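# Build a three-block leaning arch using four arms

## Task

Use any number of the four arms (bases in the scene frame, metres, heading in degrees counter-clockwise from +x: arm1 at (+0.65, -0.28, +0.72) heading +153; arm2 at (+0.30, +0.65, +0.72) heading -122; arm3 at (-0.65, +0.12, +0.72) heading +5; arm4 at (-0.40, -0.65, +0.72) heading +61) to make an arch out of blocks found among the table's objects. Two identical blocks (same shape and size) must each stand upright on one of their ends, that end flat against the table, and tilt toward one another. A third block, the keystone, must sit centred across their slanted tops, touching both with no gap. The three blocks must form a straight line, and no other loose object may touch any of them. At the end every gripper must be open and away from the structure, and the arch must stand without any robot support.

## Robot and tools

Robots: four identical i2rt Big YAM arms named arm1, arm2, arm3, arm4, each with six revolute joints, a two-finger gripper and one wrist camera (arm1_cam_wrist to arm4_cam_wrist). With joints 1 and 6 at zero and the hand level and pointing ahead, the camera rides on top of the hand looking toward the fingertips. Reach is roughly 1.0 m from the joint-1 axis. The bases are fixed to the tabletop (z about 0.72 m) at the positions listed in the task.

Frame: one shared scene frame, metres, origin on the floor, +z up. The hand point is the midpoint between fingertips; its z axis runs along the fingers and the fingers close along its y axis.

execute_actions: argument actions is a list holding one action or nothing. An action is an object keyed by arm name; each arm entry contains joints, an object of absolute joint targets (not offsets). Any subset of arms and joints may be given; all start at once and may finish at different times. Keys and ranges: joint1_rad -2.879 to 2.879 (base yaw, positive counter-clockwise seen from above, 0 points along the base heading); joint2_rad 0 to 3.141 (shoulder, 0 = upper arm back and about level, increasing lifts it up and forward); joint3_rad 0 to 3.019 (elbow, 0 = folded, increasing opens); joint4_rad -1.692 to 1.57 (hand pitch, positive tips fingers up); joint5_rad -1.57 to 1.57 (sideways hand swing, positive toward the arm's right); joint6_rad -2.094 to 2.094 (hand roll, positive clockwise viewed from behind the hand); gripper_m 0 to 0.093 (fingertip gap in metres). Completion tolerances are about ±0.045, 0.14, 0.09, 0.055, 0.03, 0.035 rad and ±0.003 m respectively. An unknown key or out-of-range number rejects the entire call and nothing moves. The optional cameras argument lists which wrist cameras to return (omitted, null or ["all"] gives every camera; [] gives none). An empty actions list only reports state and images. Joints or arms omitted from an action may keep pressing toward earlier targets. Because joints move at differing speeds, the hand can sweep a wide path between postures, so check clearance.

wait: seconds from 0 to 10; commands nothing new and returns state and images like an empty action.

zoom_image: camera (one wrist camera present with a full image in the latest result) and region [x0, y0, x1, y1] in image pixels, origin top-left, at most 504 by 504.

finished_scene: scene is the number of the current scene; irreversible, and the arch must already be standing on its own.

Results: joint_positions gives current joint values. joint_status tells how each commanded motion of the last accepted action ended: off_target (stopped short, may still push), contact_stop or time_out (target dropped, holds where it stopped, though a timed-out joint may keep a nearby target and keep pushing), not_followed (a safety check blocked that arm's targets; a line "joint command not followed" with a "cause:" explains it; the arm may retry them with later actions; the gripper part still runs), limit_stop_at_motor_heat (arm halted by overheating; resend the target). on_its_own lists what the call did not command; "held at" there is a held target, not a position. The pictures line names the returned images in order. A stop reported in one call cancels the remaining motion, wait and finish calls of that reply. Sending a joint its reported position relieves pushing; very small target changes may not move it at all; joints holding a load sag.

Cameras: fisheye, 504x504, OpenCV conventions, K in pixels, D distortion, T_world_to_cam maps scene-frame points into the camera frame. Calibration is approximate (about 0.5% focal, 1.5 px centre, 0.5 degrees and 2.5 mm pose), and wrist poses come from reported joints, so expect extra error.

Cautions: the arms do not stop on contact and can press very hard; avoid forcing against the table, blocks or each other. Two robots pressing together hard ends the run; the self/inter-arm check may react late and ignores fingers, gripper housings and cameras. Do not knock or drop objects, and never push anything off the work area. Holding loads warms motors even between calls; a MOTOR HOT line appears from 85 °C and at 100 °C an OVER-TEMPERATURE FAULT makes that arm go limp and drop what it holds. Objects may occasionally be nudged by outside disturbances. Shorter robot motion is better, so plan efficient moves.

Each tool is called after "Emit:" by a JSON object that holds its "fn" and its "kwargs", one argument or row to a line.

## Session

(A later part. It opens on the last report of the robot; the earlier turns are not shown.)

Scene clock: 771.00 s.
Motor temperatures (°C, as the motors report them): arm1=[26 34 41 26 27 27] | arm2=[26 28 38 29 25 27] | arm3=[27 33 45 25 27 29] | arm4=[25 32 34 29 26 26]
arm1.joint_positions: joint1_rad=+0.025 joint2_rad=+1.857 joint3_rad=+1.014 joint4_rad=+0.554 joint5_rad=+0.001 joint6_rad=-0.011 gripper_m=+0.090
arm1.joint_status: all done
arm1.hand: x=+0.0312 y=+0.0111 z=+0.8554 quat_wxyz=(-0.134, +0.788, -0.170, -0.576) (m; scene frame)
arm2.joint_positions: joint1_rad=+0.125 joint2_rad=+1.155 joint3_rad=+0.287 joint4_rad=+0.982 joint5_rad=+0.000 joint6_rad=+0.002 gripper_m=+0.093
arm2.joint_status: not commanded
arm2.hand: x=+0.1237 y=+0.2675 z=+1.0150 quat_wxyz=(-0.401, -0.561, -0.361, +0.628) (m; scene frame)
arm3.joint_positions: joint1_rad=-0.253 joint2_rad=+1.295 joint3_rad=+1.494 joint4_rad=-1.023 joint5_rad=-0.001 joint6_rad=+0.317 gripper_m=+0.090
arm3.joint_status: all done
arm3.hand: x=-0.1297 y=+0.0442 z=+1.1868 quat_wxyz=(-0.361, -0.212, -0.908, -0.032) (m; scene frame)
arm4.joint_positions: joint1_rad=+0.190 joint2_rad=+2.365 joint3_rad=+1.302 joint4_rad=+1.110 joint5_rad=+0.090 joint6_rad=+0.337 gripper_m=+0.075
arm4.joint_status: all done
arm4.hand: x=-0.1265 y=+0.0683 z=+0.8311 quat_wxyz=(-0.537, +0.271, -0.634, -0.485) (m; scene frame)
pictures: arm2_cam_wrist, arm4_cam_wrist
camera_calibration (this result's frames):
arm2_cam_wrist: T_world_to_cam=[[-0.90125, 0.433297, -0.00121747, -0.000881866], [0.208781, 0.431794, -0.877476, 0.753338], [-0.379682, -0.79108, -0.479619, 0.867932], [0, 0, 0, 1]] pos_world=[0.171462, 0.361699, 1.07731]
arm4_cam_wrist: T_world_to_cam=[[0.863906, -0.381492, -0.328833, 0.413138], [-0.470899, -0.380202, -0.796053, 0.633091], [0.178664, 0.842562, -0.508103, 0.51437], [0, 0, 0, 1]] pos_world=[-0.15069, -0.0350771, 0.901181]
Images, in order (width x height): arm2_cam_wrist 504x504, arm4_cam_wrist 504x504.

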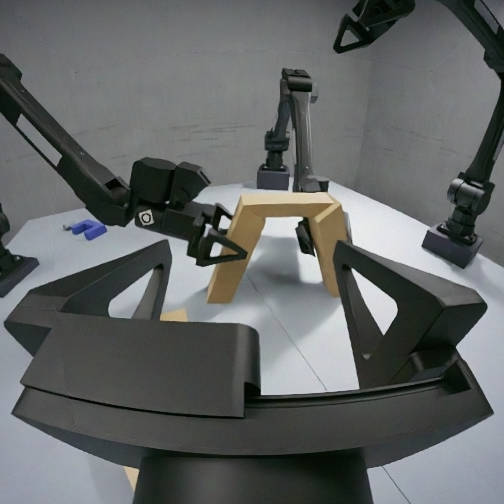

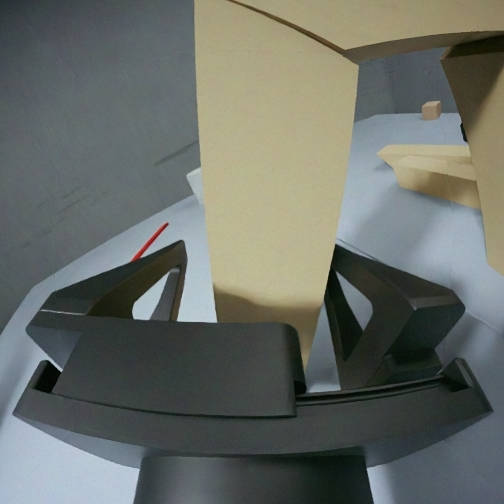

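Emit:
{"fn": "execute_actions", "kwargs": {
  "actions": [
    {"arm1":{"joints":{"joint2_rad":1.7,"joint3_rad":0.9}},"arm4":{"joints":{"gripper_m":0.088,"joint2_rad":2.31,"joint3_rad":1.13,"joint4_rad":1.19}}}
  ],
  "cameras": ["arm2_cam_wrist","arm4_cam_wrist"]
}}

Scene clock: 779.33 s.
Motor temperatures (°C, as the motors report them): arm1=[26 34 41 26 27 27] | arm2=[26 28 38 29 25 27] | arm3=[27 32 45 25 27 29] | arm4=[25 32 34 29 26 26]
arm1.joint_positions: joint1_rad=+0.025 joint2_rad=+1.696 joint3_rad=+0.900 joint4_rad=+0.557 joint5_rad=+0.001 joint6_rad=-0.011 gripper_m=+0.090
arm1.joint_status: all done
arm1.hand: x=+0.0677 y=-0.0063 z=+0.9032 quat_wxyz=(-0.138, +0.773, -0.167, -0.596) (m; scene frame)
arm2.joint_positions: joint1_rad=+0.125 joint2_rad=+1.155 joint3_rad=+0.287 joint4_rad=+0.982 joint5_rad=+0.000 joint6_rad=+0.002 gripper_m=+0.093
arm2.joint_status: not commanded
arm2.hand: x=+0.1237 y=+0.2675 z=+1.0150 quat_wxyz=(-0.401, -0.561, -0.361, +0.628) (m; scene frame)
arm3.joint_positions: joint1_rad=-0.253 joint2_rad=+1.295 joint3_rad=+1.494 joint4_rad=-1.023 joint5_rad=-0.001 joint6_rad=+0.317 gripper_m=+0.090
arm3.joint_status: not commanded
arm3.hand: x=-0.1297 y=+0.0442 z=+1.1868 quat_wxyz=(-0.361, -0.212, -0.908, -0.032) (m; scene frame)
arm4.joint_positions: joint1_rad=+0.190 joint2_rad=+2.335 joint3_rad=+1.126 joint4_rad=+1.172 joint5_rad=+0.090 joint6_rad=+0.337 gripper_m=+0.088
arm4.joint_status: all done
arm4.hand: x=-0.1453 y=+0.0144 z=+0.7964 quat_wxyz=(-0.517, +0.285, -0.661, -0.463) (m; scene frame)
pictures: arm2_cam_wrist, arm4_cam_wrist
camera_calibration (this result's frames):
arm2_cam_wrist: T_world_to_cam=[[-0.90125, 0.433297, -0.00121747, -0.000881866], [0.208781, 0.431794, -0.877476, 0.753338], [-0.379682, -0.79108, -0.479619, 0.867932], [0, 0, 0, 1]] pos_world=[0.171462, 0.361699, 1.07731]
arm4_cam_wrist: T_world_to_cam=[[0.854369, -0.408005, -0.321847, 0.390878], [-0.493079, -0.440901, -0.749987, 0.537098], [0.164096, 0.799461, -0.57787, 0.599654], [0, 0, 0, 1]] pos_world=[-0.167523, -0.0831134, 0.875142]
Images, in order (width x height): arm2_cam_wrist 504x504, arm4_cam_wrist 504x504.

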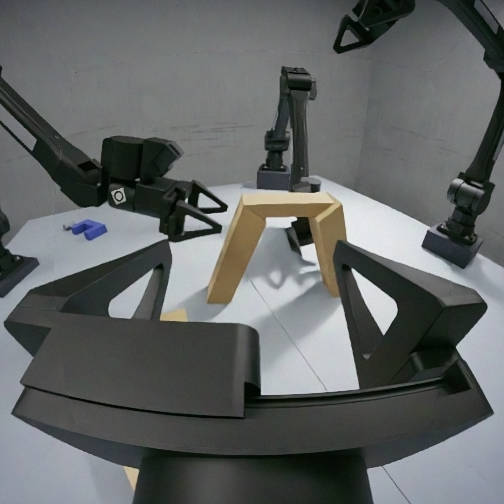

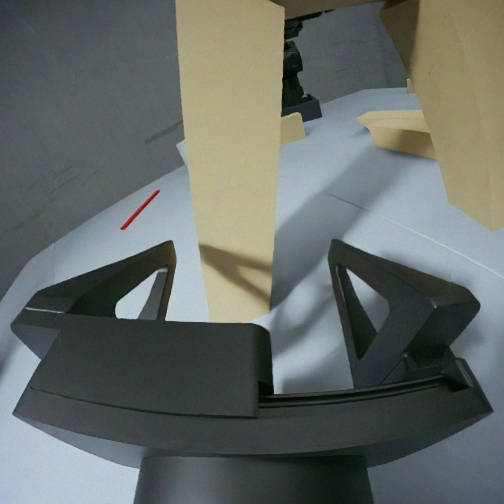

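Continue back.

Emit:
{"fn": "execute_actions", "kwargs": {
  "actions": [
    {"arm1":{"joints":{"joint2_rad":1.2,"joint3_rad":0.6}},"arm4":{"joints":{"joint2_rad":2.1,"joint3_rad":0.9,"joint4_rad":1.2}}}
  ],
  "cameras": []
}}

Emit:
{"fn": "execute_actions", "kwargs": {
  "actions": [
    {"arm1":{"joints":{"joint2_rad":0.7,"joint3_rad":0.5}},"arm4":{"joints":{"joint2_rad":1.2,"joint3_rad":0.5,"joint4_rad":0.5}},"arm3":{"joints":{"joint2_rad":0.8,"joint3_rad":0.9,"joint4_rad":-0.6}}}
  ],
  "cameras": ["arm2_cam_wrist"]
}}

Emit:
{"fn": "zoom_image", "kwargs": {
  "camera": "arm2_cam_wrist",
  "region": [180,160,370,310]
}}

Scene clock: 794.83 s.
Motor temperatures (°C, as the motors report them): arm1=[26 33 38 26 27 27] | arm2=[26 28 38 29 25 27] | arm3=[27 31 46 25 27 29] | arm4=[25 32 33 29 26 26]
arm1.joint_positions: joint1_rad=+0.025 joint2_rad=+1.194 joint3_rad=+0.600 joint4_rad=+0.561 joint5_rad=+0.001 joint6_rad=-0.011 gripper_m=+0.090
arm1.joint_status: all done
arm1.hand: x=+0.1878 y=-0.0632 z=+1.0243 quat_wxyz=(-0.156, +0.708, -0.152, -0.672) (m; scene frame)
arm2.joint_positions: joint1_rad=+0.125 joint2_rad=+1.155 joint3_rad=+0.287 joint4_rad=+0.982 joint5_rad=+0.000 joint6_rad=+0.002 gripper_m=+0.093
arm2.joint_status: not commanded
arm2.hand: x=+0.1237 y=+0.2675 z=+1.0150 quat_wxyz=(-0.401, -0.561, -0.361, +0.628) (m; scene frame)
arm3.joint_positions: joint1_rad=-0.253 joint2_rad=+1.295 joint3_rad=+1.494 joint4_rad=-1.023 joint5_rad=-0.001 joint6_rad=+0.317 gripper_m=+0.090
arm3.joint_status: not commanded
arm3.hand: x=-0.1297 y=+0.0442 z=+1.1868 quat_wxyz=(-0.361, -0.212, -0.908, -0.032) (m; scene frame)
arm4.joint_positions: joint1_rad=+0.190 joint2_rad=+2.105 joint3_rad=+0.904 joint4_rad=+1.186 joint5_rad=+0.090 joint6_rad=+0.337 gripper_m=+0.088
arm4.joint_status: all done
arm4.hand: x=-0.1652 y=-0.0389 z=+0.8679 quat_wxyz=(-0.523, +0.281, -0.654, -0.469) (m; scene frame)
pictures: none
No camera images: the call's "cameras" was empty. Leave "cameras" out to get every camera's image.

Scene clock: 796.33 s.
Motor temperatures (°C, as the motors report them): arm1=[26 33 38 26 27 27] | arm2=[26 28 38 29 25 27] | arm3=[27 31 46 25 27 29] | arm4=[25 32 33 29 26 26]
arm1.joint_positions: joint1_rad=+0.025 joint2_rad=+0.695 joint3_rad=+0.485 joint4_rad=+0.563 joint5_rad=+0.001 joint6_rad=-0.011 gripper_m=+0.090
arm1.joint_status: all done
arm1.hand: x=+0.3024 y=-0.1177 z=+1.1712 quat_wxyz=(-0.183, +0.565, -0.121, -0.795) (m; scene frame)
arm2.joint_positions: joint1_rad=+0.125 joint2_rad=+1.155 joint3_rad=+0.287 joint4_rad=+0.982 joint5_rad=+0.000 joint6_rad=+0.002 gripper_m=+0.093
arm2.joint_status: not commanded
arm2.hand: x=+0.1237 y=+0.2675 z=+1.0150 quat_wxyz=(-0.401, -0.561, -0.361, +0.628) (m; scene frame)
arm3.joint_positions: joint1_rad=-0.253 joint2_rad=+0.799 joint3_rad=+0.891 joint4_rad=-0.625 joint5_rad=-0.001 joint6_rad=+0.317 gripper_m=+0.090
arm3.joint_status: all done
arm3.hand: x=-0.2557 y=+0.0624 z=+1.1379 quat_wxyz=(-0.491, -0.198, -0.847, -0.044) (m; scene frame)
arm4.joint_positions: joint1_rad=+0.190 joint2_rad=+1.208 joint3_rad=+0.503 joint4_rad=+0.510 joint5_rad=+0.090 joint6_rad=+0.337 gripper_m=+0.088
arm4.joint_status: all done
arm4.hand: x=-0.2252 y=-0.2023 z=+1.0193 quat_wxyz=(-0.477, +0.310, -0.707, -0.420) (m; scene frame)
pictures: arm2_cam_wrist
camera_calibration (this result's frames):
arm2_cam_wrist: T_world_to_cam=[[-0.90125, 0.433297, -0.00121747, -0.000881866], [0.208781, 0.431794, -0.877476, 0.753338], [-0.379682, -0.79108, -0.479619, 0.867932], [0, 0, 0, 1]] pos_world=[0.171462, 0.361699, 1.07731]
Images, in order (width x height): arm2_cam_wrist 504x504.

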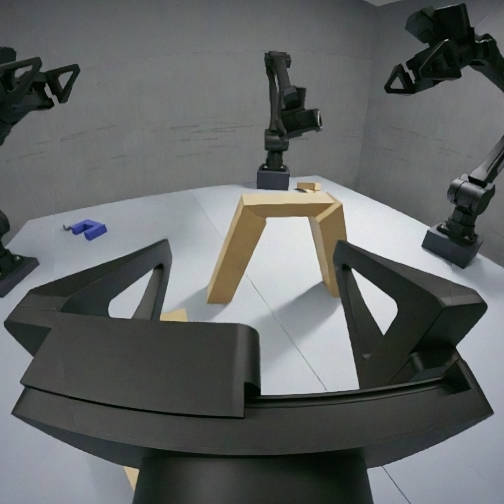

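Region (180, 160, 370, 310) of arm2_cam_wrist's 504x504 image, scaled by 2.653, with more detail than that image has; it fills the top 398 rows of this view, and the rest is white.

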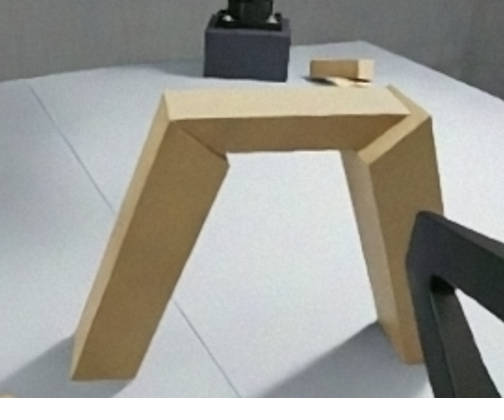

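Emit:
{"fn": "finished_scene", "kwargs": {
  "scene": 1
}}

The scene is finished: the task was done.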